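# Place cart parcel upright into the gap in a desk row

## Task

On the desk, three parcels stand in a row with one empty space between two of them. Take the parcel that sits on the cart and set it into that space, lined up with the row, so the arrows printed on its sides point upward. The three parcels already on the desk must stay upright and where they are; a slight shift is acceptable. Open the gripper and back the robot away at the end. If any parcel has toppled or is left leaning, the task fails, and a parcel that stays in place only because the robot is still holding or touching it does not count.

## Robot and tools

Robot: a Hello Robot Stretch 3 with a single arm. It has a two-wheeled base (0.33 m long, 0.34 m wide), a lift that slides up a mast, and a telescoping arm that reaches out to the robot's RIGHT side, ending in a wrist (yaw, pitch, roll) and a gripper. The base cannot move sideways, so to move the gripper forward or back along the desk you drive the base. Turning in place pivots about the point between the drive wheels, 0.05 m behind the front edge; with the arm pulled in and the wrist folded the robot sweeps a 0.28 m radius circle, and an unfolded level gripper reaches beyond it.

Frames: the base frame has its origin on the floor between the drive wheels, x forward, y left, z up. hand_pose is reported in it, at the point where the closed fingertips meet. The odometry frame is the base frame where the scene began; heading is positive to the left, -3.142 to 3.142.

execute_actions takes "actions": a list run in order. Each action is {"robot": ..., "steps": n, "until": ...}; steps is 1 to 450 control steps at 30 per second (default 1); {"steps": n} alone just waits. "robot" is one command, a list of up to 8 commands run one after another (with {"pause_s": s}, max 15 s, as a wait item), or {"stop": true}, which brakes everything and clears the queue. A command may contain:
- "base": exactly one of {"translate_m": d} (metres, an offset from where the base is when the command begins; forward positive; |d| at most 1) or {"rotate_rad": d} (radians, an offset turn on the spot; left/counter-clockwise positive; |d| at most 3.2).
- "joints": absolute targets, by name, for any subset of: lift_m 0 to 1.1 (arm height on the mast, m); arm_m 0 to 0.52 (extension, m); wrist_yaw_rad -1.345 to 4.42 (0 along the arm, positive toward the robot's front, 3.0 folded over the base); wrist_pitch_rad -1.57 to 0.451 (0 level, negative tips fingers down); wrist_roll_rad -2.911 to 2.911 (0 fingers side by side, level); gripper_m -0.089 to 0.179 (bigger is wider; the real fingertip gap is about 0.007 m smaller near closed and 0.025 m smaller wide open); head_pan_rad -3.953 to 1.73 (0 forward, positive left, -1.57 looks along the arm); head_tilt_rad -1.53 to 0.419 (negative looks down). Joints left out keep their current target.
- "contact_limits": {"arm_m": e}, effort percent 1 to 100 at which the arm halts; lower is gentler, too low stops at once. It applies until arm_m's next command.
Motions run on in the background, also between calls. A new command overrides at once and discards the remainder of any earlier queue. Queued commands advance only when the previous one ended "done" (or "off_target" for base or gripper); otherwise the rest is dropped. A bad value rejects the whole call.

"until" ends an action early. {"robot": {"status": "ended"}} fires when nothing is moving and no queue runs. You can also test fields, e.g. {"robot": {"lift_m": [">", 0.3], "base_status": ["!=", "moving"]}}, using =, !=, <, <=, >, >=; joints have reading, _goal and _status keys; also base_status, translate_m, rotate_rad, x, y, heading, refusals, queue, queue_left. {"any": {"status": "ended"}} fires when any one motion finishes. Don't wait for an exact "=" reading.

Results: base_status and joint_status words: moving, done, off_target (came to rest away from goal, may still push), contact_stop (lift or arm hit something and went slack until commanded again), time_out, stopped, not_commanded, torque_fault (a wrist servo shut off for 10 s after hard strain; the joint is limp and refuses goals). joint_goals, measured_speeds, motor_effort (percent, positive pushes toward higher values, peak in brackets, biased and noisy), base_odometry, turned_by_wheels/turned_by_imu, base_tilt (degrees, forward/right positive), lidar_m (12 distances in 30 degree sectors, 1st ahead, counter-clockwise; plane 0.17 m up, so it sees legs not tabletops), wrist_depth_mm and head_depth_mm (7x7 median depths). "robot.on_its_own" appears when the robot changed a goal itself, a joint is slack or off, a motor is loaded at rest, or the base leans. "refused:", "dropped:" and "replaced:" lines explain skipped or superseded goals, counting from 0. Each result brings one image per camera: head_camera, nav_camera (both on the pan/tilt head) and wrist_camera (on the gripper), plus calibration updates.

zoom_image: {"camera": one of head_camera, nav_camera, wrist_camera, "region": [x0, y0, x1, y1]} in pixels from the top-left of that camera's last image, at most 504x504; returns a sharper crop.

finished_scene: {"scene": number}; ends the current scene irreversibly after a hold and reports success. Let every motion end first, since the hold finishes with a brake.

Speed: the base is fast (0.30 m/s, 1.9 rad/s) only when stowed: lift_m under 0.30, arm_m under 0.03, wrist_yaw_rad over 2.54; otherwise 0.10 m/s and 0.63 rad/s.

Gripper: close to a value below the parcel's width to hold it; open at least 0.02 above where the fingers made contact to release. Neither reading nor "done" proves a grasp; check images or effort. Squeezing too hard triggers a stall guard and may let the parcel slip; to re-grip, send a new value.

Avoid: folding or unfolding the wrist (yaw to 3.0) unless lift_m is 0.32 to 0.95, pitch -0.4 and roll about 0; once folded, lift may drop to 0.25. With yaw below -0.4 keep pitch at -0.5 or lower. Pushing on something rigid with the gripper above about 0.45 m can tip the robot, more so on a repeat push or with a raised contact limit. Don't drive while the gripper holds or hooks something fixed; if the base snags or leans, reverse the last move in small steps, pull the gripper free and, if still tipped, lower lift_m to about 0.2. Base, wrist and head have no contact stop. Avoid drops, slams, knocking over desk parcels and hard pushes; set the parcel down gently, release, then retract and drive away.

Each tool is called after ">>>" by a JSON object that holds its "fn" and its "kwargs".

## Session

>>> {"fn": "execute_actions", "kwargs": {"actions": []}}

Scene clock: 0.00 s.
robot.base_odometry: x=+0.000 y=+0.000 heading=+0.000 (m, m, rad; robot's odometry frame)
robot.turned_by_wheels: +0.000 (rad since the last result)
robot.turned_by_imu: +0.000 (rad since the last result)
robot.base_tilt: forward=-0.8 right=+1.9 (deg)
robot.lidar_m: 1.32 1.21 1.55 2.13 2.15 2.16 2.34 2.25 1.83 2.09 2.01 2.08
robot.head_depth_mm: 1728 2075 2057 2057 2032 2019 1976 / 1723 1928 1902 1881 1888 1872 1833 / 1722 1791 1772 1769 1761 1749 1745 / 1635 1667 1666 1663 1639 1631 1631 / 1554 1573 1559 1553 1461 1470 1354 / 1489 1486 1475 1468 1427 1400 1358 / 1407 1401 1393 1387 1360 1335 1297
robot.base_status: not_commanded
robot.joint_positions: lift_m=+0.307 arm_m=+0.001 wrist_yaw_rad=+3.064 wrist_pitch_rad=-0.416 wrist_roll_rad=-0.008 gripper_m=+0.037 head_pan_rad=+0.009 head_tilt_rad=-0.020
robot.joint_goals: lift_m=+0.307 arm_m=+0.001 wrist_yaw_rad=+3.064 wrist_pitch_rad=-0.416 wrist_roll_rad=-0.008 gripper_m=+0.037 head_pan_rad=+0.009 head_tilt_rad=-0.020
robot.joint_status: lift_m=not_commanded arm_m=not_commanded wrist_yaw_rad=not_commanded wrist_pitch_rad=not_commanded wrist_roll_rad=not_commanded gripper_m=not_commanded head_pan_rad=not_commanded head_tilt_rad=not_commanded
robot.measured_speeds: translate_m=+0.000 rotate_rad=+0.000 lift_m=+0.000 arm_m=+0.000 wrist_yaw_rad=+0.000 wrist_pitch_rad=+0.000 wrist_roll_rad=+0.000 head_pan_rad=+0.000 head_tilt_rad=+0.000
robot: refusals=0 queue=idle queue_left=0
robot.motor_effort: left_wheel=+0 right_wheel=-2 lift_m=+19 arm_m=-1 wrist_yaw_rad=+0 wrist_pitch_rad=+5 wrist_roll_rad=+0 gripper_m=+0 head_pan_rad=-1 head_tilt_rad=+2 (%)
robot.hand_pose: x=-0.0039 y=+0.0776 z=+0.3202 quat_wxyz=(+0.172, +0.694, +0.120, +0.689) (m; robot's base frame)
robot.wrist_depth_mm: - - - - - - - / - - - - - - - / 917 907 899 903 884 891 883 / 719 721 709 701 697 699 696 / 589 595 - 580 576 582 573 / 498 500 - 512 486 493 495 / 441 - - - 432 427 426
pictures: head_camera (sideways: a quarter turn clockwise sets it upright), nav_camera (sideways: a quarter turn counterclockwise sets it upright), wrist_camera
Images, in order (width x height): head_camera 896x504, nav_camera 672x504, wrist_camera 644x364.

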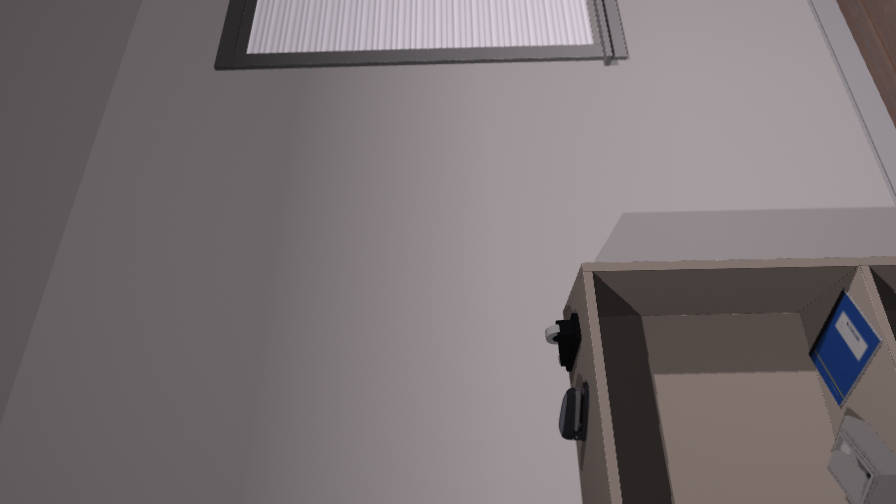

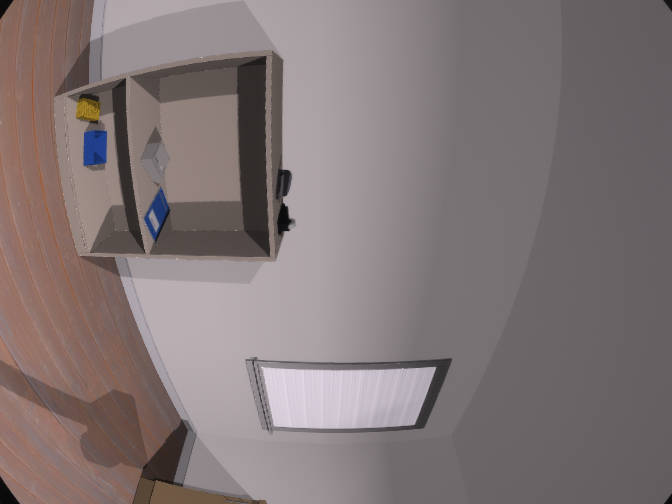

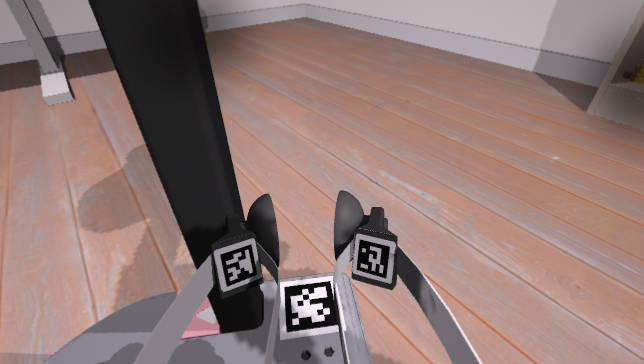

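>>> {"fn": "execute_actions", "kwargs": {"actions": [{"robot": {"joints": {"head_pan_rad": -1.57, "head_tilt_rad": -0.4}}, "steps": 150, "until": {"robot": {"status": "ended"}}}]}}

Scene clock: 3.97 s.
robot.base_odometry: x=+0.000 y=+0.000 heading=+0.000 (m, m, rad; robot's odometry frame)
robot.turned_by_wheels: +0.000 (rad since the last result)
robot.turned_by_imu: -0.001 (rad since the last result)
robot.base_tilt: forward=-0.8 right=+1.9 (deg)
robot.lidar_m: 1.32 1.20 1.55 2.13 2.16 2.15 2.34 2.26 1.83 2.08 2.01 2.09
robot.head_depth_mm: 2546 2691 2809 2911 2336 1716 1362 / 2770 2980 3200 3274 2335 1710 1370 / 2674 2864 3105 3252 2357 1731 1370 / 2531 2704 2866 2400 2376 1748 1373 / 2423 2552 2598 2242 2304 1756 1383 / 2282 2405 2462 2093 2189 1759 1381 / 2180 2287 2331 1977 2105 1765 1388
robot.base_status: not_commanded
robot.joint_positions: lift_m=+0.307 arm_m=+0.001 wrist_yaw_rad=+3.064 wrist_pitch_rad=-0.416 wrist_roll_rad=-0.008 gripper_m=+0.037 head_pan_rad=-1.563 head_tilt_rad=-0.395
robot.joint_goals: lift_m=+0.307 arm_m=+0.001 wrist_yaw_rad=+3.064 wrist_pitch_rad=-0.416 wrist_roll_rad=-0.008 gripper_m=+0.037 head_pan_rad=-1.570 head_tilt_rad=-0.400
robot.joint_status: lift_m=not_commanded arm_m=not_commanded wrist_yaw_rad=not_commanded wrist_pitch_rad=not_commanded wrist_roll_rad=not_commanded gripper_m=not_commanded head_pan_rad=done head_tilt_rad=done
robot.measured_speeds: translate_m=+0.000 rotate_rad=+0.000 lift_m=+0.000 arm_m=+0.000 wrist_yaw_rad=+0.000 wrist_pitch_rad=+0.000 wrist_roll_rad=+0.000 head_pan_rad=+0.000 head_tilt_rad=+0.000
robot: refusals=0 queue=done queue_left=0
robot.motor_effort: left_wheel=+0(0) right_wheel=-2(1) lift_m=+20(19) arm_m=-1(1) wrist_yaw_rad=+0(0) wrist_pitch_rad=+5(5) wrist_roll_rad=+0(0) gripper_m=+0(0) head_pan_rad=-5(57) head_tilt_rad=-3(30) (%)
robot.hand_pose: x=-0.0039 y=+0.0776 z=+0.3202 quat_wxyz=(+0.172, +0.694, +0.120, +0.689) (m; robot's base frame)
robot.wrist_depth_mm: - - - - - - - / - - - - - - - / 912 924 895 907 887 895 876 / 716 715 709 705 702 696 694 / 588 588 - 584 583 577 573 / 501 494 - 513 488 492 490 / 444 - - - 431 431 428
pictures: head_camera (sideways: a quarter turn clockwise sets it upright), nav_camera (sideways: a quarter turn counterclockwise sets it upright), wrist_camera
camera_calibration (this result's frames):
head_camera: T_world_to_cam=[[0.0373866, 0.357011, -0.933352, 1.23078], [0.998956, 0.011172, 0.0442878, -0.0612935], [0.0262387, -0.934033, -0.35622, 0.42217], [0, 0, 0, 1]] pos_world=[0.00413753, -0.0443979, 1.30186]
nav_camera: T_world_to_cam=[[-0.000440383, -0.344327, 0.93885, -1.17334], [-0.997706, -0.0634034, -0.0237214, 0.0852907], [0.0676942, -0.936706, -0.343509, 0.404215], [0, 0, 0, 1]] pos_world=[0.0572153, -0.0199729, 1.24246]
wrist_camera: T_world_to_cam=[[0.992169, -0.124882, -0.00229584, 0.00693629], [-0.0753332, -0.583646, -0.808506, 0.331725], [0.0996282, 0.802348, -0.588483, 0.295], [0, 0, 0, 1]] pos_world=[-0.0112824, -0.0422167, 0.44182]
Images, in order (width x height): head_camera 896x504, nav_camera 672x504, wrist_camera 644x364.

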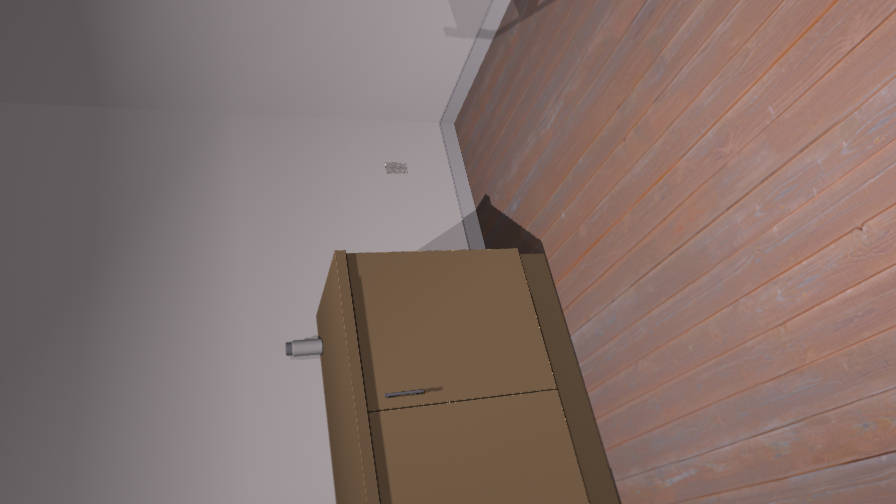

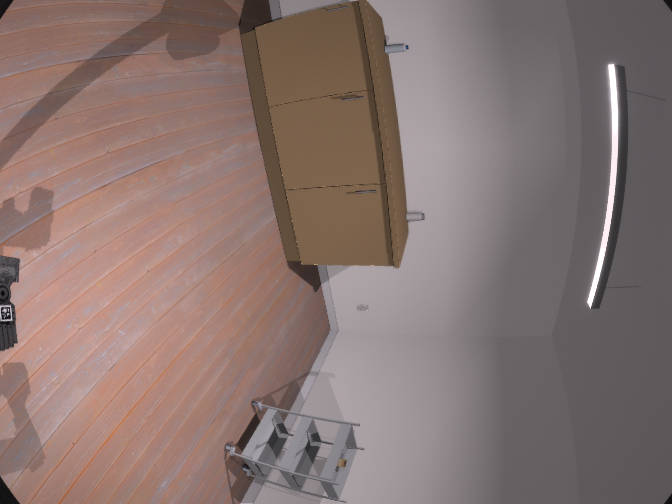

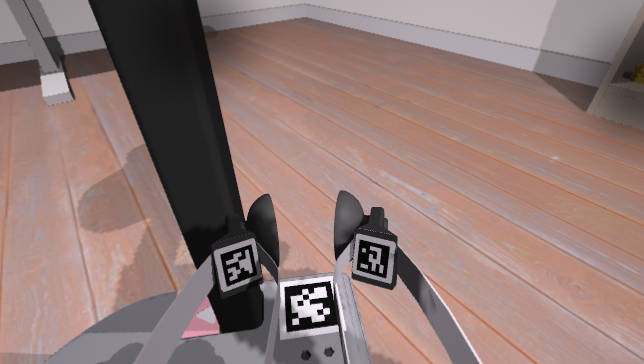

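>>> {"fn": "execute_actions", "kwargs": {"actions": [{"robot": {"joints": {"head_pan_rad": -2.6, "head_tilt_rad": -0.4}}, "steps": 150, "until": {"robot": {"status": "ended"}}}]}}

Scene clock: 8.00 s.
robot.base_odometry: x=+0.000 y=+0.000 heading=+0.000 (m, m, rad; robot's odometry frame)
robot.turned_by_wheels: +0.000 (rad since the last result)
robot.turned_by_imu: -0.001 (rad since the last result)
robot.base_tilt: forward=-0.7 right=+1.9 (deg)
robot.lidar_m: 1.32 1.20 1.56 2.13 2.16 2.16 2.34 2.25 1.83 2.08 2.01 2.08
robot.head_depth_mm: 1893 2018 2179 2340 2336 1714 1361 / 1908 2038 2175 2353 2350 1730 1367 / 1910 2044 2203 2356 2343 1744 1371 / 1907 2036 2199 2366 2372 1742 1381 / 1930 2064 2205 2381 2379 1751 1386 / 1922 2062 2227 2369 2297 1761 1387 / 1939 2064 2234 2140 2175 1761 1383
robot.base_status: not_commanded
robot.joint_positions: lift_m=+0.307 arm_m=+0.001 wrist_yaw_rad=+3.064 wrist_pitch_rad=-0.416 wrist_roll_rad=-0.008 gripper_m=+0.037 head_pan_rad=-2.593 head_tilt_rad=-0.395
robot.joint_goals: lift_m=+0.307 arm_m=+0.001 wrist_yaw_rad=+3.064 wrist_pitch_rad=-0.416 wrist_roll_rad=-0.008 gripper_m=+0.037 head_pan_rad=-2.600 head_tilt_rad=-0.400
robot.joint_status: lift_m=not_commanded arm_m=not_commanded wrist_yaw_rad=not_commanded wrist_pitch_rad=not_commanded wrist_roll_rad=not_commanded gripper_m=not_commanded head_pan_rad=done head_tilt_rad=done
robot.measured_speeds: translate_m=+0.000 rotate_rad=+0.000 lift_m=+0.000 arm_m=+0.000 wrist_yaw_rad=+0.000 wrist_pitch_rad=+0.000 wrist_roll_rad=+0.000 head_pan_rad=+0.000 head_tilt_rad=+0.000
robot: refusals=0 queue=done queue_left=0
robot.motor_effort: left_wheel=+0(0) right_wheel=+0(1) lift_m=+19(19) arm_m=-1(1) wrist_yaw_rad=+1(1) wrist_pitch_rad=+5(5) wrist_roll_rad=+0(0) gripper_m=+1(1) head_pan_rad=-3(57) head_tilt_rad=-3(3) (%)
robot.hand_pose: x=-0.0039 y=+0.0776 z=+0.3202 quat_wxyz=(+0.172, +0.694, +0.120, +0.689) (m; robot's base frame)
robot.wrist_depth_mm: - - - - - - - / - - - - - - - / 938 912 892 889 908 872 875 / 721 713 706 698 700 694 693 / 586 591 - 584 579 569 570 / 502 499 - 515 482 490 490 / 440 - - - 430 430 427
pictures: head_camera (sideways: a quarter turn clockwise sets it upright), nav_camera (sideways: a quarter turn counterclockwise sets it upright), wrist_camera
camera_calibration (this result's frames):
head_camera: T_world_to_cam=[[0.325452, 0.151826, -0.93329, 1.22895], [0.523845, -0.850661, 0.0442884, -0.058396], [-0.78719, -0.503313, -0.356383, 0.427343], [0, 0, 0, 1]] pos_world=[-0.0329728, -0.0211741, 1.30185]
nav_camera: T_world_to_cam=[[-0.295559, -0.176971, 0.93879, -1.17146], [-0.567982, 0.822698, -0.023731, 0.0826819], [-0.768141, -0.54023, -0.343672, 0.409526], [0, 0, 0, 1]] pos_world=[0.0153007, -0.0540983, 1.24246]
wrist_camera: T_world_to_cam=[[0.992169, -0.124882, -0.00229564, 0.00693622], [-0.075333, -0.583646, -0.808506, 0.331725], [0.0996282, 0.802348, -0.588483, 0.295], [0, 0, 0, 1]] pos_world=[-0.0112824, -0.0422167, 0.44182]
Images, in order (width x height): head_camera 896x504, nav_camera 672x504, wrist_camera 644x364.

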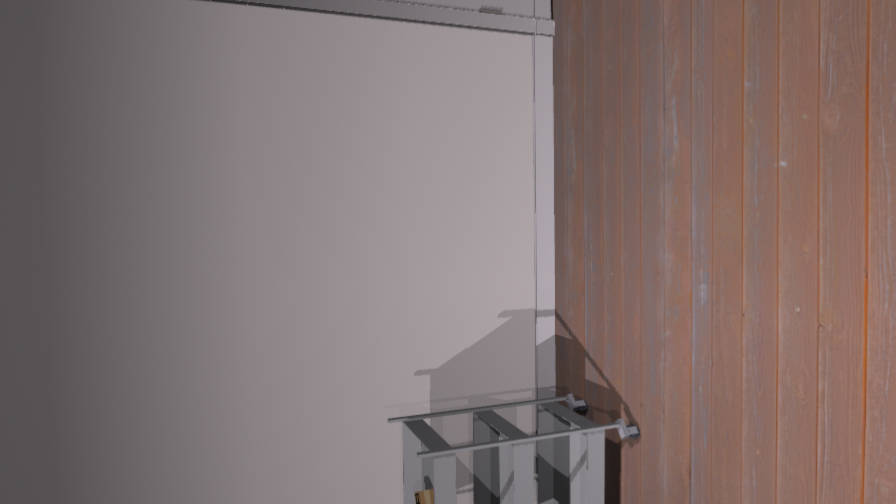

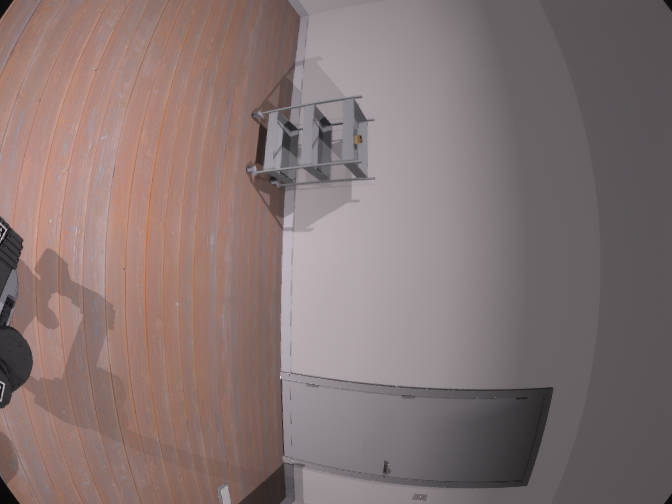

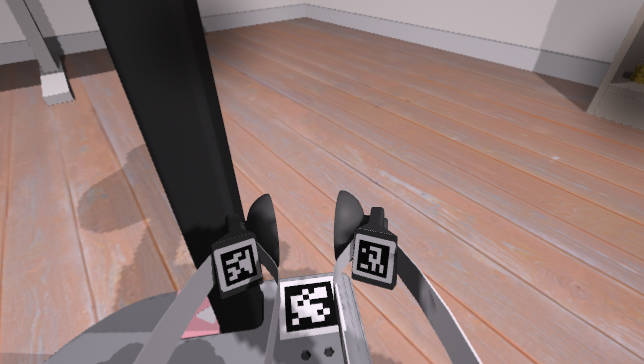

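>>> {"fn": "execute_actions", "kwargs": {"actions": [{"robot": {"joints": {"head_pan_rad": -2.15, "head_tilt_rad": -0.3}}, "steps": 150, "until": {"robot": {"status": "ended"}}}]}}

>>> {"fn": "execute_actions", "kwargs": {"actions": [{"robot": {"joints": {"head_pan_rad": 1.7, "head_tilt_rad": -0.4}}, "steps": 300, "until": {"robot": {"status": "ended"}}}]}}

Scene clock: 14.20 s.
robot.base_odometry: x=+0.000 y=+0.000 heading=+0.000 (m, m, rad; robot's odometry frame)
robot.turned_by_wheels: +0.000 (rad since the last result)
robot.turned_by_imu: -0.001 (rad since the last result)
robot.base_tilt: forward=-0.8 right=+1.9 (deg)
robot.lidar_m: 1.32 1.21 1.55 2.13 2.16 2.16 2.34 2.26 1.83 2.08 2.01 2.08
robot.head_depth_mm: 1897 1985 2087 2195 2289 1888 1458 / 1967 2093 2197 2322 2422 1910 1469 / 2084 2215 2316 2371 2307 1915 1471 / 2218 2311 2431 2511 2341 1925 1478 / 2329 2462 2600 2780 2796 1931 1490 / 2465 2598 2780 2967 2809 1934 1492 / 2612 2801 2997 3167 2807 1958 1488
robot.base_status: not_commanded
robot.joint_positions: lift_m=+0.307 arm_m=+0.001 wrist_yaw_rad=+3.064 wrist_pitch_rad=-0.416 wrist_roll_rad=-0.008 gripper_m=+0.037 head_pan_rad=-2.157 head_tilt_rad=-0.310
robot.joint_goals: lift_m=+0.307 arm_m=+0.001 wrist_yaw_rad=+3.064 wrist_pitch_rad=-0.416 wrist_roll_rad=-0.008 gripper_m=+0.037 head_pan_rad=-2.150 head_tilt_rad=-0.300
robot.joint_status: lift_m=not_commanded arm_m=not_commanded wrist_yaw_rad=not_commanded wrist_pitch_rad=not_commanded wrist_roll_rad=not_commanded gripper_m=not_commanded head_pan_rad=done head_tilt_rad=done
robot.measured_speeds: translate_m=+0.000 rotate_rad=+0.000 lift_m=+0.000 arm_m=+0.000 wrist_yaw_rad=+0.000 wrist_pitch_rad=+0.000 wrist_roll_rad=+0.000 head_pan_rad=+0.000 head_tilt_rad=+0.000
robot: refusals=0 queue=done queue_left=0
robot.motor_effort: left_wheel=+0(1) right_wheel=-1(0) lift_m=+19(20) arm_m=-1(1) wrist_yaw_rad=-1(0) wrist_pitch_rad=+5(5) wrist_roll_rad=+0(0) gripper_m=+0(0) head_pan_rad=+4(40) head_tilt_rad=+6(17) (%)
robot.hand_pose: x=-0.0039 y=+0.0776 z=+0.3202 quat_wxyz=(+0.172, +0.694, +0.120, +0.689) (m; robot's base frame)
robot.wrist_depth_mm: - - - - - - - / - - - - - - - / 919 899 899 898 893 878 859 / 713 703 717 716 699 691 697 / 591 589 - 587 579 575 567 / 500 494 - 511 480 495 490 / 443 - - - 430 425 427
pictures: head_camera (sideways: a quarter turn clockwise sets it upright), nav_camera (sideways: a quarter turn counterclockwise sets it upright), wrist_camera
camera_calibration (this result's frames):
head_camera: T_world_to_cam=[[0.186571, 0.208069, -0.960155, 1.26487], [0.835902, -0.547123, 0.0438635, -0.0597513], [-0.516196, -0.81078, -0.276003, 0.321079], [0, 0, 0, 1]] pos_world=[-0.0203029, -0.0355484, 1.30572]
nav_camera: T_world_to_cam=[[-0.148627, -0.217904, 0.964587, -1.20605], [-0.863055, 0.504755, -0.0189563, 0.078268], [-0.482749, -0.835309, -0.263083, 0.302901], [0, 0, 0, 1]] pos_world=[0.034524, -0.0492927, 1.24451]
wrist_camera: T_world_to_cam=[[0.992169, -0.124882, -0.00229572, 0.00693625], [-0.0753331, -0.583646, -0.808506, 0.331725], [0.0996282, 0.802348, -0.588483, 0.295], [0, 0, 0, 1]] pos_world=[-0.0112824, -0.0422167, 0.44182]
Images, in order (width x height): head_camera 896x504, nav_camera 672x504, wrist_camera 644x364.

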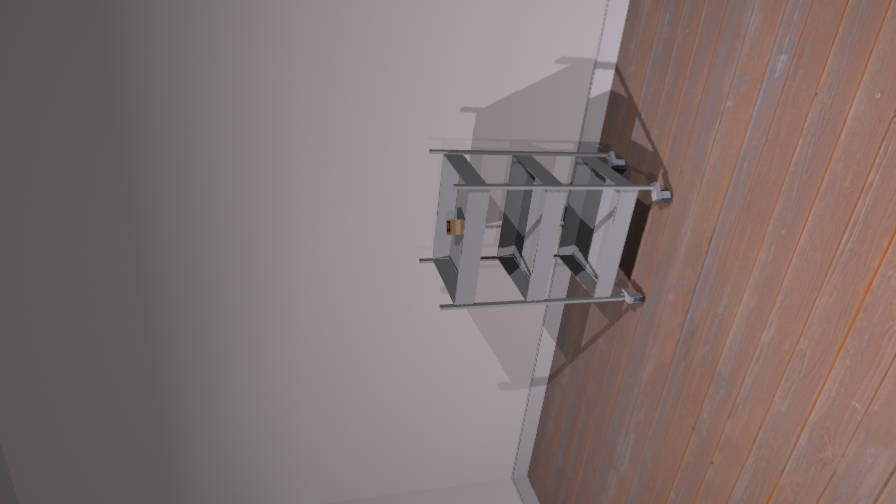

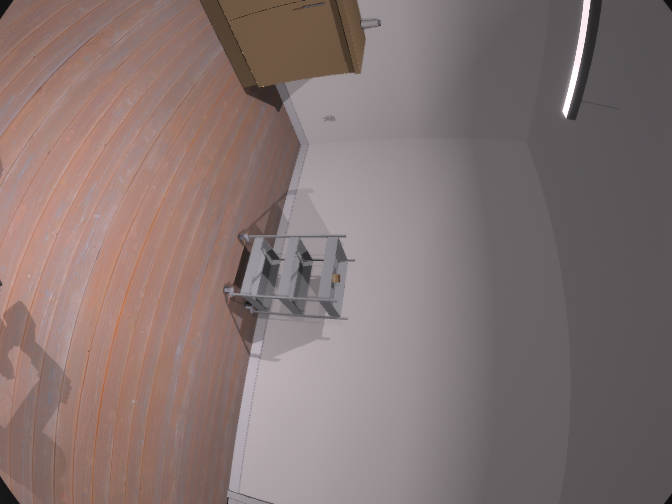

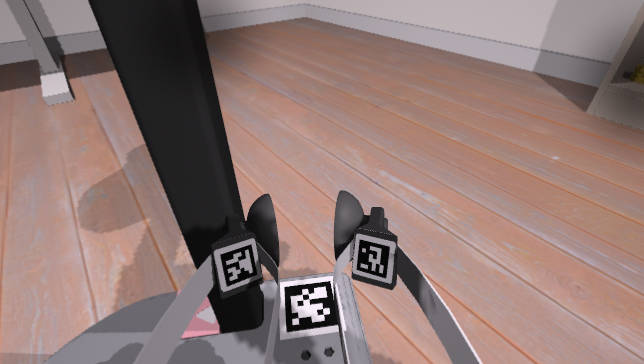

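Scene clock: 16.40 s.
robot.base_odometry: x=+0.000 y=+0.000 heading=+0.000 (m, m, rad; robot's odometry frame)
robot.turned_by_wheels: +0.000 (rad since the last result)
robot.turned_by_imu: +0.000 (rad since the last result)
robot.base_tilt: forward=-0.8 right=+1.8 (deg)
robot.lidar_m: 1.32 1.21 1.55 2.13 2.15 2.16 2.34 2.25 1.83 2.08 2.01 2.07
robot.head_depth_mm: 1887 1998 2065 2162 2192 1711 1357 / 2118 2262 2418 2593 2326 1725 1370 / 2053 2199 2366 2578 2369 1728 1375 / 1974 2100 2258 2441 2368 1743 1374 / 1886 2009 2158 2303 2351 1762 1385 / 1813 1944 2048 2198 2281 1824 - / 1742 1863 1977 - - - -
robot.base_status: not_commanded
robot.joint_positions: lift_m=+0.307 arm_m=+0.001 wrist_yaw_rad=+3.064 wrist_pitch_rad=-0.416 wrist_roll_rad=-0.008 gripper_m=+0.037 head_pan_rad=+1.693 head_tilt_rad=-0.395
robot.joint_goals: lift_m=+0.307 arm_m=+0.001 wrist_yaw_rad=+3.064 wrist_pitch_rad=-0.416 wrist_roll_rad=-0.008 gripper_m=+0.037 head_pan_rad=+1.700 head_tilt_rad=-0.400
robot.joint_status: lift_m=not_commanded arm_m=not_commanded wrist_yaw_rad=not_commanded wrist_pitch_rad=not_commanded wrist_roll_rad=not_commanded gripper_m=not_commanded head_pan_rad=done head_tilt_rad=done
robot.measured_speeds: translate_m=+0.000 rotate_rad=+0.000 lift_m=+0.000 arm_m=+0.000 wrist_yaw_rad=+0.000 wrist_pitch_rad=+0.000 wrist_roll_rad=+0.000 head_pan_rad=+0.000 head_tilt_rad=+0.000
robot: refusals=0 queue=done queue_left=0
robot.motor_effort: left_wheel=+0(0) right_wheel=-1(1) lift_m=+20(19) arm_m=-1(1) wrist_yaw_rad=+1(1) wrist_pitch_rad=+5(5) wrist_roll_rad=+0(0) gripper_m=+1(1) head_pan_rad=+4(57) head_tilt_rad=-3(14) (%)
robot.hand_pose: x=-0.0039 y=+0.0776 z=+0.3202 quat_wxyz=(+0.172, +0.694, +0.120, +0.689) (m; robot's base frame)
robot.wrist_depth_mm: - - - - - - - / - - - - - - - / 928 923 896 892 891 880 869 / 718 721 704 712 698 703 690 / 594 589 - 585 578 584 571 / 504 503 - 508 487 496 488 / 439 - - - 430 427 424
pictures: head_camera (sideways: a quarter turn clockwise sets it upright), nav_camera (sideways: a quarter turn counterclockwise sets it upright), wrist_camera
camera_calibration (this result's frames):
head_camera: T_world_to_cam=[[0.00345465, -0.359042, -0.933315, 1.23094], [-0.99121, -0.124662, 0.0442881, -0.0491539], [-0.132251, 0.924958, -0.356317, 0.423262], [0, 0, 0, 1]] pos_world=[0.00300236, 0.0443332, 1.30185]
nav_camera: T_world_to_cam=[[-0.0387194, 0.342241, 0.938814, -1.17306], [0.98403, 0.176415, -0.0237272, 0.0732096], [-0.173741, 0.922902, -0.343606, 0.405814], [0, 0, 0, 1]] pos_world=[-0.0469538, 0.0140263, 1.24246]
wrist_camera: T_world_to_cam=[[0.992169, -0.124882, -0.0022957, 0.00693624], [-0.0753331, -0.583646, -0.808506, 0.331725], [0.0996282, 0.802348, -0.588483, 0.295], [0, 0, 0, 1]] pos_world=[-0.0112824, -0.0422167, 0.44182]
Images, in order (width x height): head_camera 896x504, nav_camera 672x504, wrist_camera 644x364.

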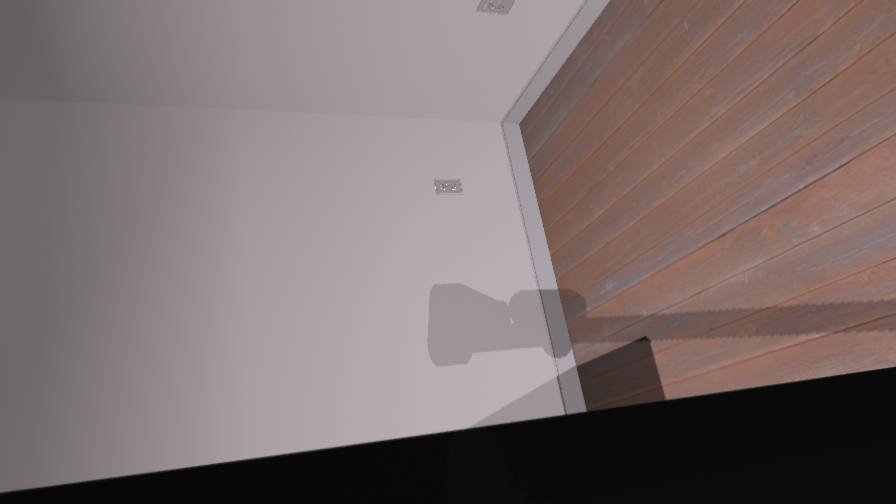

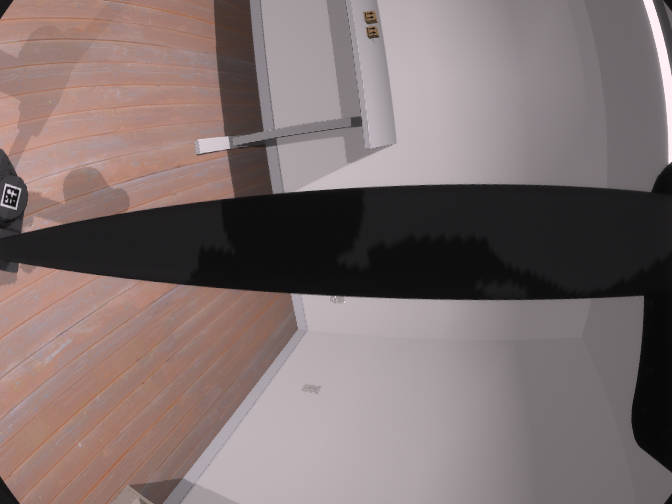

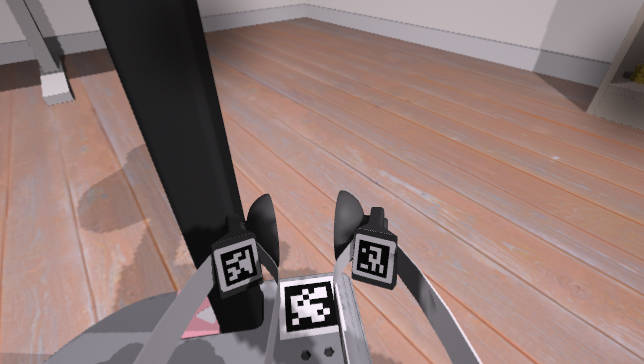

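>>> {"fn": "execute_actions", "kwargs": {"actions": [{"robot": {"joints": {"head_pan_rad": -3.75, "head_tilt_rad": -0.3}}, "steps": 300, "until": {"robot": {"status": "ended"}}}]}}

Scene clock: 21.73 s.
robot.base_odometry: x=+0.000 y=+0.000 heading=+0.000 (m, m, rad; robot's odometry frame)
robot.turned_by_wheels: +0.000 (rad since the last result)
robot.turned_by_imu: -0.001 (rad since the last result)
robot.base_tilt: forward=-0.7 right=+1.8 (deg)
robot.lidar_m: 1.32 1.21 1.55 2.13 2.15 2.16 2.34 2.25 1.83 2.08 2.00 2.08
robot.head_depth_mm: 1784 1856 1961 1620 2190 1814 1465 / 1877 1966 2076 1872 2287 1897 1463 / 1959 2064 2171 2267 2421 1920 1470 / 2054 2181 2292 2422 2558 1914 1481 / 2176 2297 2423 2598 2637 1947 1488 / 2302 2442 2578 2214 2608 1946 1492 / 2423 2586 2794 2885 2808 1953 1499
robot.base_status: not_commanded
robot.joint_positions: lift_m=+0.307 arm_m=+0.001 wrist_yaw_rad=+3.064 wrist_pitch_rad=-0.416 wrist_roll_rad=-0.008 gripper_m=+0.037 head_pan_rad=-3.743 head_tilt_rad=-0.310
robot.joint_goals: lift_m=+0.307 arm_m=+0.001 wrist_yaw_rad=+3.064 wrist_pitch_rad=-0.416 wrist_roll_rad=-0.008 gripper_m=+0.037 head_pan_rad=-3.750 head_tilt_rad=-0.300
robot.joint_status: lift_m=not_commanded arm_m=not_commanded wrist_yaw_rad=not_commanded wrist_pitch_rad=not_commanded wrist_roll_rad=not_commanded gripper_m=not_commanded head_pan_rad=done head_tilt_rad=done
robot.measured_speeds: translate_m=+0.000 rotate_rad=+0.000 lift_m=+0.000 arm_m=+0.000 wrist_yaw_rad=+0.000 wrist_pitch_rad=+0.000 wrist_roll_rad=+0.000 head_pan_rad=+0.000 head_tilt_rad=+0.000
robot: refusals=0 queue=done queue_left=0
robot.motor_effort: left_wheel=+0(0) right_wheel=-1(1) lift_m=+19(19) arm_m=-1(1) wrist_yaw_rad=+0(2) wrist_pitch_rad=+5(5) wrist_roll_rad=+0(0) gripper_m=+1(0) head_pan_rad=-5(58) head_tilt_rad=+5(18) (%)
robot.hand_pose: x=-0.0039 y=+0.0776 z=+0.3202 quat_wxyz=(+0.172, +0.694, +0.120, +0.689) (m; robot's base frame)
robot.wrist_depth_mm: - - - - - - - / - - - - - - - / 928 903 891 903 878 892 896 / 720 715 708 709 710 690 696 / 590 592 - 579 579 575 574 / 498 502 - 515 490 490 484 / 443 - - - 432 429 429
pictures: head_camera (sideways: a quarter turn clockwise sets it upright), nav_camera (sideways: a quarter turn counterclockwise sets it upright), wrist_camera
camera_calibration (this result's frames):
head_camera: T_world_to_cam=[[0.205084, -0.189471, -0.96023, 1.26486], [-0.559372, -0.827756, 0.0438616, -0.0512377], [-0.803146, 0.52813, -0.275744, 0.322493], [0, 0, 0, 1]] pos_world=[-0.0290546, 0.0269234, 1.30573]
nav_camera: T_world_to_cam=[[-0.215476, 0.151675, 0.964658, -1.20573], [0.517414, 0.855525, -0.0189409, 0.0698271], [-0.828162, 0.495047, -0.262824, 0.30467], [0, 0, 0, 1]] pos_world=[-0.0436189, -0.0276857, 1.24452]
wrist_camera: T_world_to_cam=[[0.992169, -0.124882, -0.00229565, 0.00693622], [-0.075333, -0.583646, -0.808506, 0.331725], [0.0996282, 0.802348, -0.588483, 0.295], [0, 0, 0, 1]] pos_world=[-0.0112824, -0.0422167, 0.44182]
Images, in order (width x height): head_camera 896x504, nav_camera 672x504, wrist_camera 644x364.

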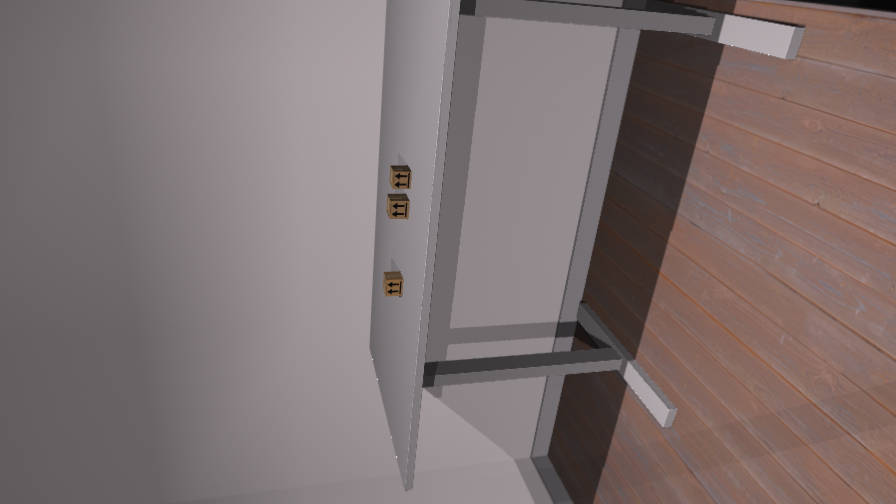

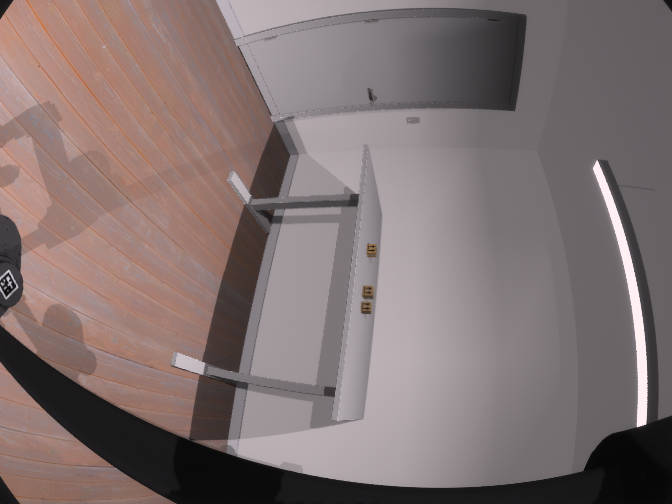

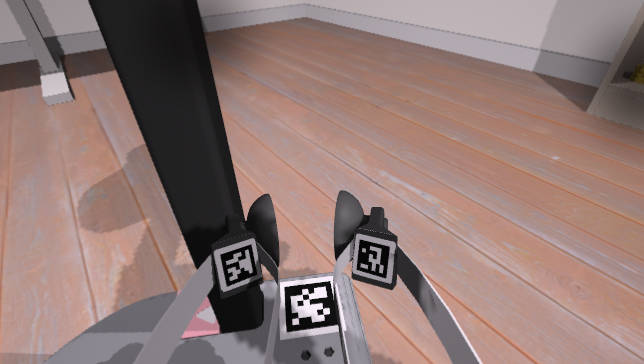

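>>> {"fn": "execute_actions", "kwargs": {"actions": [{"robot": [{"base": {"rotate_rad": -2.0}, "joints": {"lift_m": 0.27, "head_pan_rad": -0.2, "head_tilt_rad": -0.5}}, {"base": {"translate_m": 1.0}}, {"base": {"translate_m": 0.75}}, {"base": {"rotate_rad": 0.8}, "joints": {"head_pan_rad": -1.57, "head_tilt_rad": -0.8}}], "steps": 450, "until": {"robot": {"status": "ended"}}}]}}

Scene clock: 64.70 s.
robot.base_odometry: x=-0.728 y=-1.591 heading=-1.200 (m, m, rad; robot's odometry frame)
robot.turned_by_wheels: -1.200 (rad since the last result)
robot.turned_by_imu: -1.168 (rad since the last result)
robot.base_tilt: forward=-0.8 right=+1.8 (deg)
robot.lidar_m: 1.57 1.03 1.24 2.88 2.61 2.98 2.73 1.42 0.34 0.32 0.32 1.08
robot.head_depth_mm: 740 850 998 849 731 837 1064 / 731 836 981 862 735 800 1058 / 722 822 963 868 738 834 1043 / 711 808 946 854 742 673 1023 / 701 800 932 855 762 659 1080 / 690 786 912 1081 1340 1295 1123 / 682 774 897 1063 1306 1302 1129
robot.base_status: done (rotate_rad +0.7999 of +0.8000)
robot.joint_positions: lift_m=+0.270 arm_m=+0.001 wrist_yaw_rad=+3.064 wrist_pitch_rad=-0.416 wrist_roll_rad=-0.008 gripper_m=+0.037 head_pan_rad=-1.563 head_tilt_rad=-0.791
robot.joint_goals: lift_m=+0.270 arm_m=+0.001 wrist_yaw_rad=+3.064 wrist_pitch_rad=-0.416 wrist_roll_rad=-0.008 gripper_m=+0.037 head_pan_rad=-1.570 head_tilt_rad=-0.800
robot.joint_status: lift_m=done arm_m=not_commanded wrist_yaw_rad=not_commanded wrist_pitch_rad=not_commanded wrist_roll_rad=not_commanded gripper_m=not_commanded head_pan_rad=done head_tilt_rad=done
robot.measured_speeds: translate_m=+0.000 rotate_rad=+0.000 lift_m=+0.000 arm_m=+0.000 wrist_yaw_rad=+0.000 wrist_pitch_rad=+0.000 wrist_roll_rad=+0.000 head_pan_rad=+0.000 head_tilt_rad=+0.000
robot: refusals=0 queue=done queue_left=0
robot.motor_effort: left_wheel=-3(12) right_wheel=+2(6) lift_m=+12(20) arm_m=-1(1) wrist_yaw_rad=+0(0) wrist_pitch_rad=+5(5) wrist_roll_rad=+0(0) gripper_m=+0(1) head_pan_rad=-4(55) head_tilt_rad=-6(29) (%)
robot.hand_pose: x=-0.0039 y=+0.0776 z=+0.2835 quat_wxyz=(+0.173, +0.694, +0.120, +0.689) (m; robot's base frame)
robot.wrist_depth_mm: - - - - - - 862 / - - - - - - 919 / 858 838 845 818 818 808 802 / 667 665 645 643 637 637 637 / 539 541 - 538 535 527 522 / 463 490 - - 445 454 446 / - - - - 392 393 393
pictures: head_camera (sideways: a quarter turn clockwise sets it upright), nav_camera (sideways: a quarter turn counterclockwise sets it upright), wrist_camera
camera_calibration (this result's frames):
head_camera: T_world_to_cam=[[0.0347567, 0.68918, -0.723756, 0.957498], [0.999095, -0.00619636, 0.0420789, -0.0583961], [0.0245153, -0.724564, -0.688772, 0.854853], [0, 0, 0, 1]] pos_world=[0.00410679, -0.0408554, 1.28425]
nav_camera: T_world_to_cam=[[0.00221472, -0.679574, 0.733603, -0.905711], [-0.997817, -0.0499256, -0.0432363, 0.11068], [0.0660079, -0.731906, -0.678201, 0.839691], [0, 0, 0, 1]] pos_world=[0.0570181, 0.00460327, 1.2387]
wrist_camera: T_world_to_cam=[[0.992169, -0.124883, -0.00227391, 0.00683932], [-0.0753605, -0.584006, -0.808244, 0.301946], [0.0996081, 0.802086, -0.588843, 0.273588], [0, 0, 0, 1]] pos_world=[-0.0112826, -0.0422491, 0.405162]
Images, in order (width x height): head_camera 896x504, nav_camera 672x504, wrist_camera 644x364.

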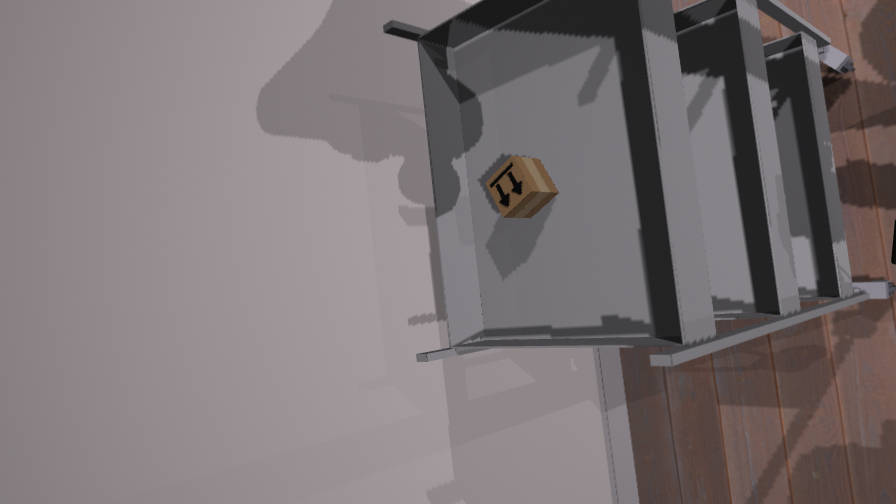

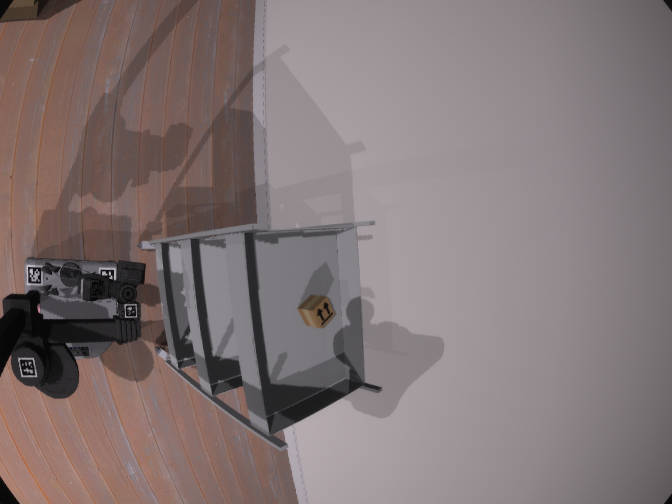

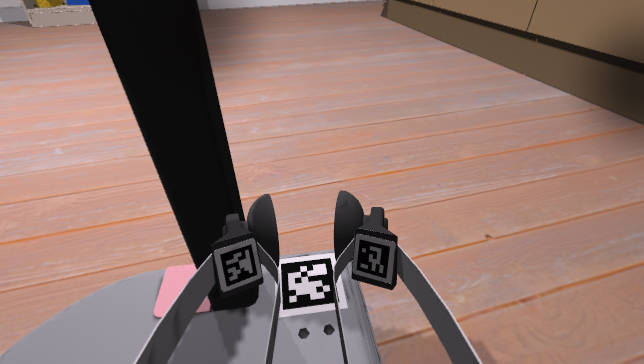

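>>> {"fn": "zoom_image", "kwargs": {"camera": "head_camera", "region": [440, 120, 600, 260]}}

Region (440, 120, 600, 260) of head_camera's 896x504 image, scaled by 3.150, with more detail than that image has; it fills the top 441 rows of this view, and the rest is white.

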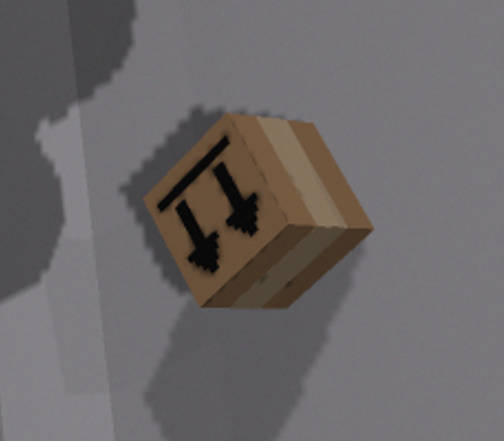

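>>> {"fn": "execute_actions", "kwargs": {"actions": [{"robot": [{"joints": {"lift_m": 0.93}}, {"joints": {"wrist_yaw_rad": 2.18, "wrist_pitch_rad": -1.57, "gripper_m": 0.12}}], "steps": 450, "until": {"robot": {"status": "ended"}}}]}}

Scene clock: 109.80 s.
robot.base_odometry: x=-0.728 y=-1.591 heading=-1.200 (m, m, rad; robot's odometry frame)
robot.turned_by_wheels: +0.000 (rad since the last result)
robot.turned_by_imu: -0.002 (rad since the last result)
robot.base_tilt: forward=-0.8 right=+1.8 (deg)
robot.lidar_m: 1.57 1.03 1.23 2.89 2.61 2.98 2.73 1.43 0.34 0.32 0.32 1.09
robot.head_depth_mm: 741 850 997 1103 - 819 1063 / 732 839 980 865 - - 1074 / 721 827 965 875 - - 1052 / 713 811 944 854 - 672 - / 701 798 925 859 766 660 1080 / 690 790 908 1085 1334 1302 1122 / 681 776 895 1062 1306 1304 1129
robot.base_status: done (rotate_rad +0.7999 of +0.8000)
robot.joint_positions: lift_m=+0.930 arm_m=+0.001 wrist_yaw_rad=+2.182 wrist_pitch_rad=-1.560 wrist_roll_rad=-0.008 gripper_m=+0.120 head_pan_rad=-1.563 head_tilt_rad=-0.791
robot.joint_goals: lift_m=+0.930 arm_m=+0.001 wrist_yaw_rad=+2.180 wrist_pitch_rad=-1.570 wrist_roll_rad=-0.008 gripper_m=+0.120 head_pan_rad=-1.570 head_tilt_rad=-0.800
robot.joint_status: lift_m=done arm_m=not_commanded wrist_yaw_rad=done wrist_pitch_rad=done wrist_roll_rad=not_commanded gripper_m=done head_pan_rad=done head_tilt_rad=done
robot.measured_speeds: translate_m=+0.000 rotate_rad=+0.000 lift_m=+0.000 arm_m=+0.000 wrist_yaw_rad=+0.000 wrist_pitch_rad=+0.000 wrist_roll_rad=+0.000 head_pan_rad=+0.000 head_tilt_rad=+0.000
robot: refusals=0 queue=done queue_left=0
robot.motor_effort: left_wheel=-3(3) right_wheel=+2(2) lift_m=+26(27) arm_m=-1(1) wrist_yaw_rad=-3(2) wrist_pitch_rad=-2(8) wrist_roll_rad=+0(0) gripper_m=+1(83) head_pan_rad=-5(5) head_tilt_rad=-5(5) (%)
robot.hand_pose: x=-0.0388 y=-0.1589 z=+0.8118 quat_wxyz=(+0.673, +0.674, +0.212, +0.219) (m; robot's base frame)
robot.wrist_depth_mm: 825 840 846 862 877 886 891 / 846 879 - 907 914 934 858 / 892 901 - 925 754 384 256 / 914 940 958 942 577 301 324 / 955 965 - - 604 329 338 / - - - - 618 347 354 / - - - - 345 364 359
pictures: head_camera (sideways: a quarter turn clockwise sets it upright), nav_camera (sideways: a quarter turn counterclockwise sets it upright), wrist_camera
camera_calibration (this result's frames):
head_camera: T_world_to_cam=[[0.0348157, 0.689177, -0.723756, 0.957498], [0.999095, -0.00628188, 0.0420789, -0.0583961], [0.0244533, -0.724566, -0.688772, 0.854853], [0, 0, 0, 1]] pos_world=[0.00410329, -0.0408552, 1.28425]
nav_camera: T_world_to_cam=[[0.00215655, -0.679575, 0.733603, -0.90571], [-0.997821, -0.0498402, -0.0432363, 0.11068], [0.0659452, -0.731911, -0.678201, 0.839692], [0, 0, 0, 1]] pos_world=[0.0570185, 0.00459891, 1.2387]
wrist_camera: T_world_to_cam=[[0.554894, -0.830804, 0.0430902, -0.152838], [-0.819363, -0.536819, 0.201173, -0.252655], [-0.144004, -0.146936, -0.978608, 0.933964], [0, 0, 0, 1]] pos_world=[0.012287, -0.125375, 0.971397]
Images, in order (width x height): head_camera 896x504, nav_camera 672x504, wrist_camera 644x364.

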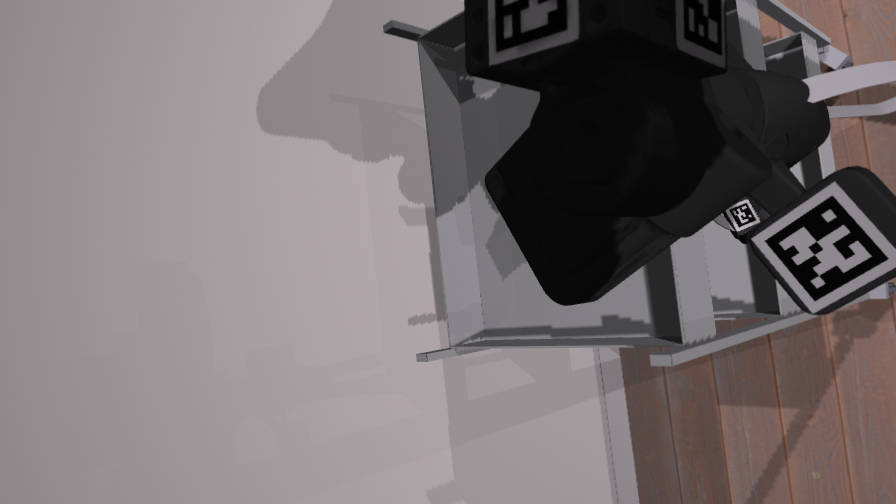

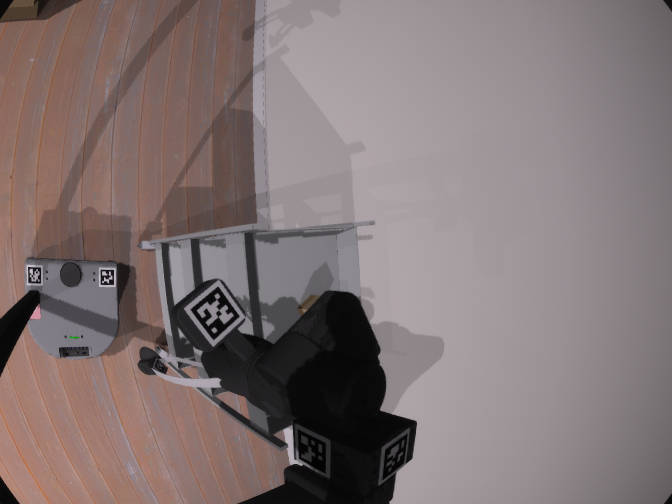

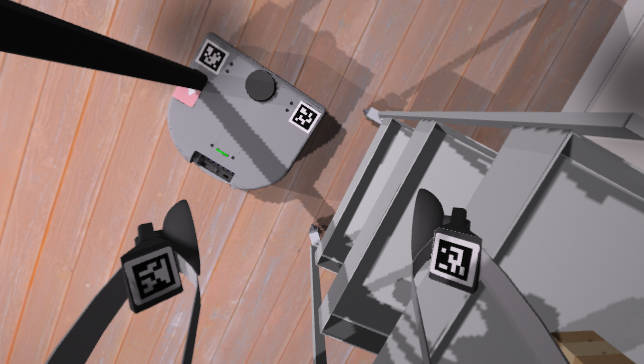

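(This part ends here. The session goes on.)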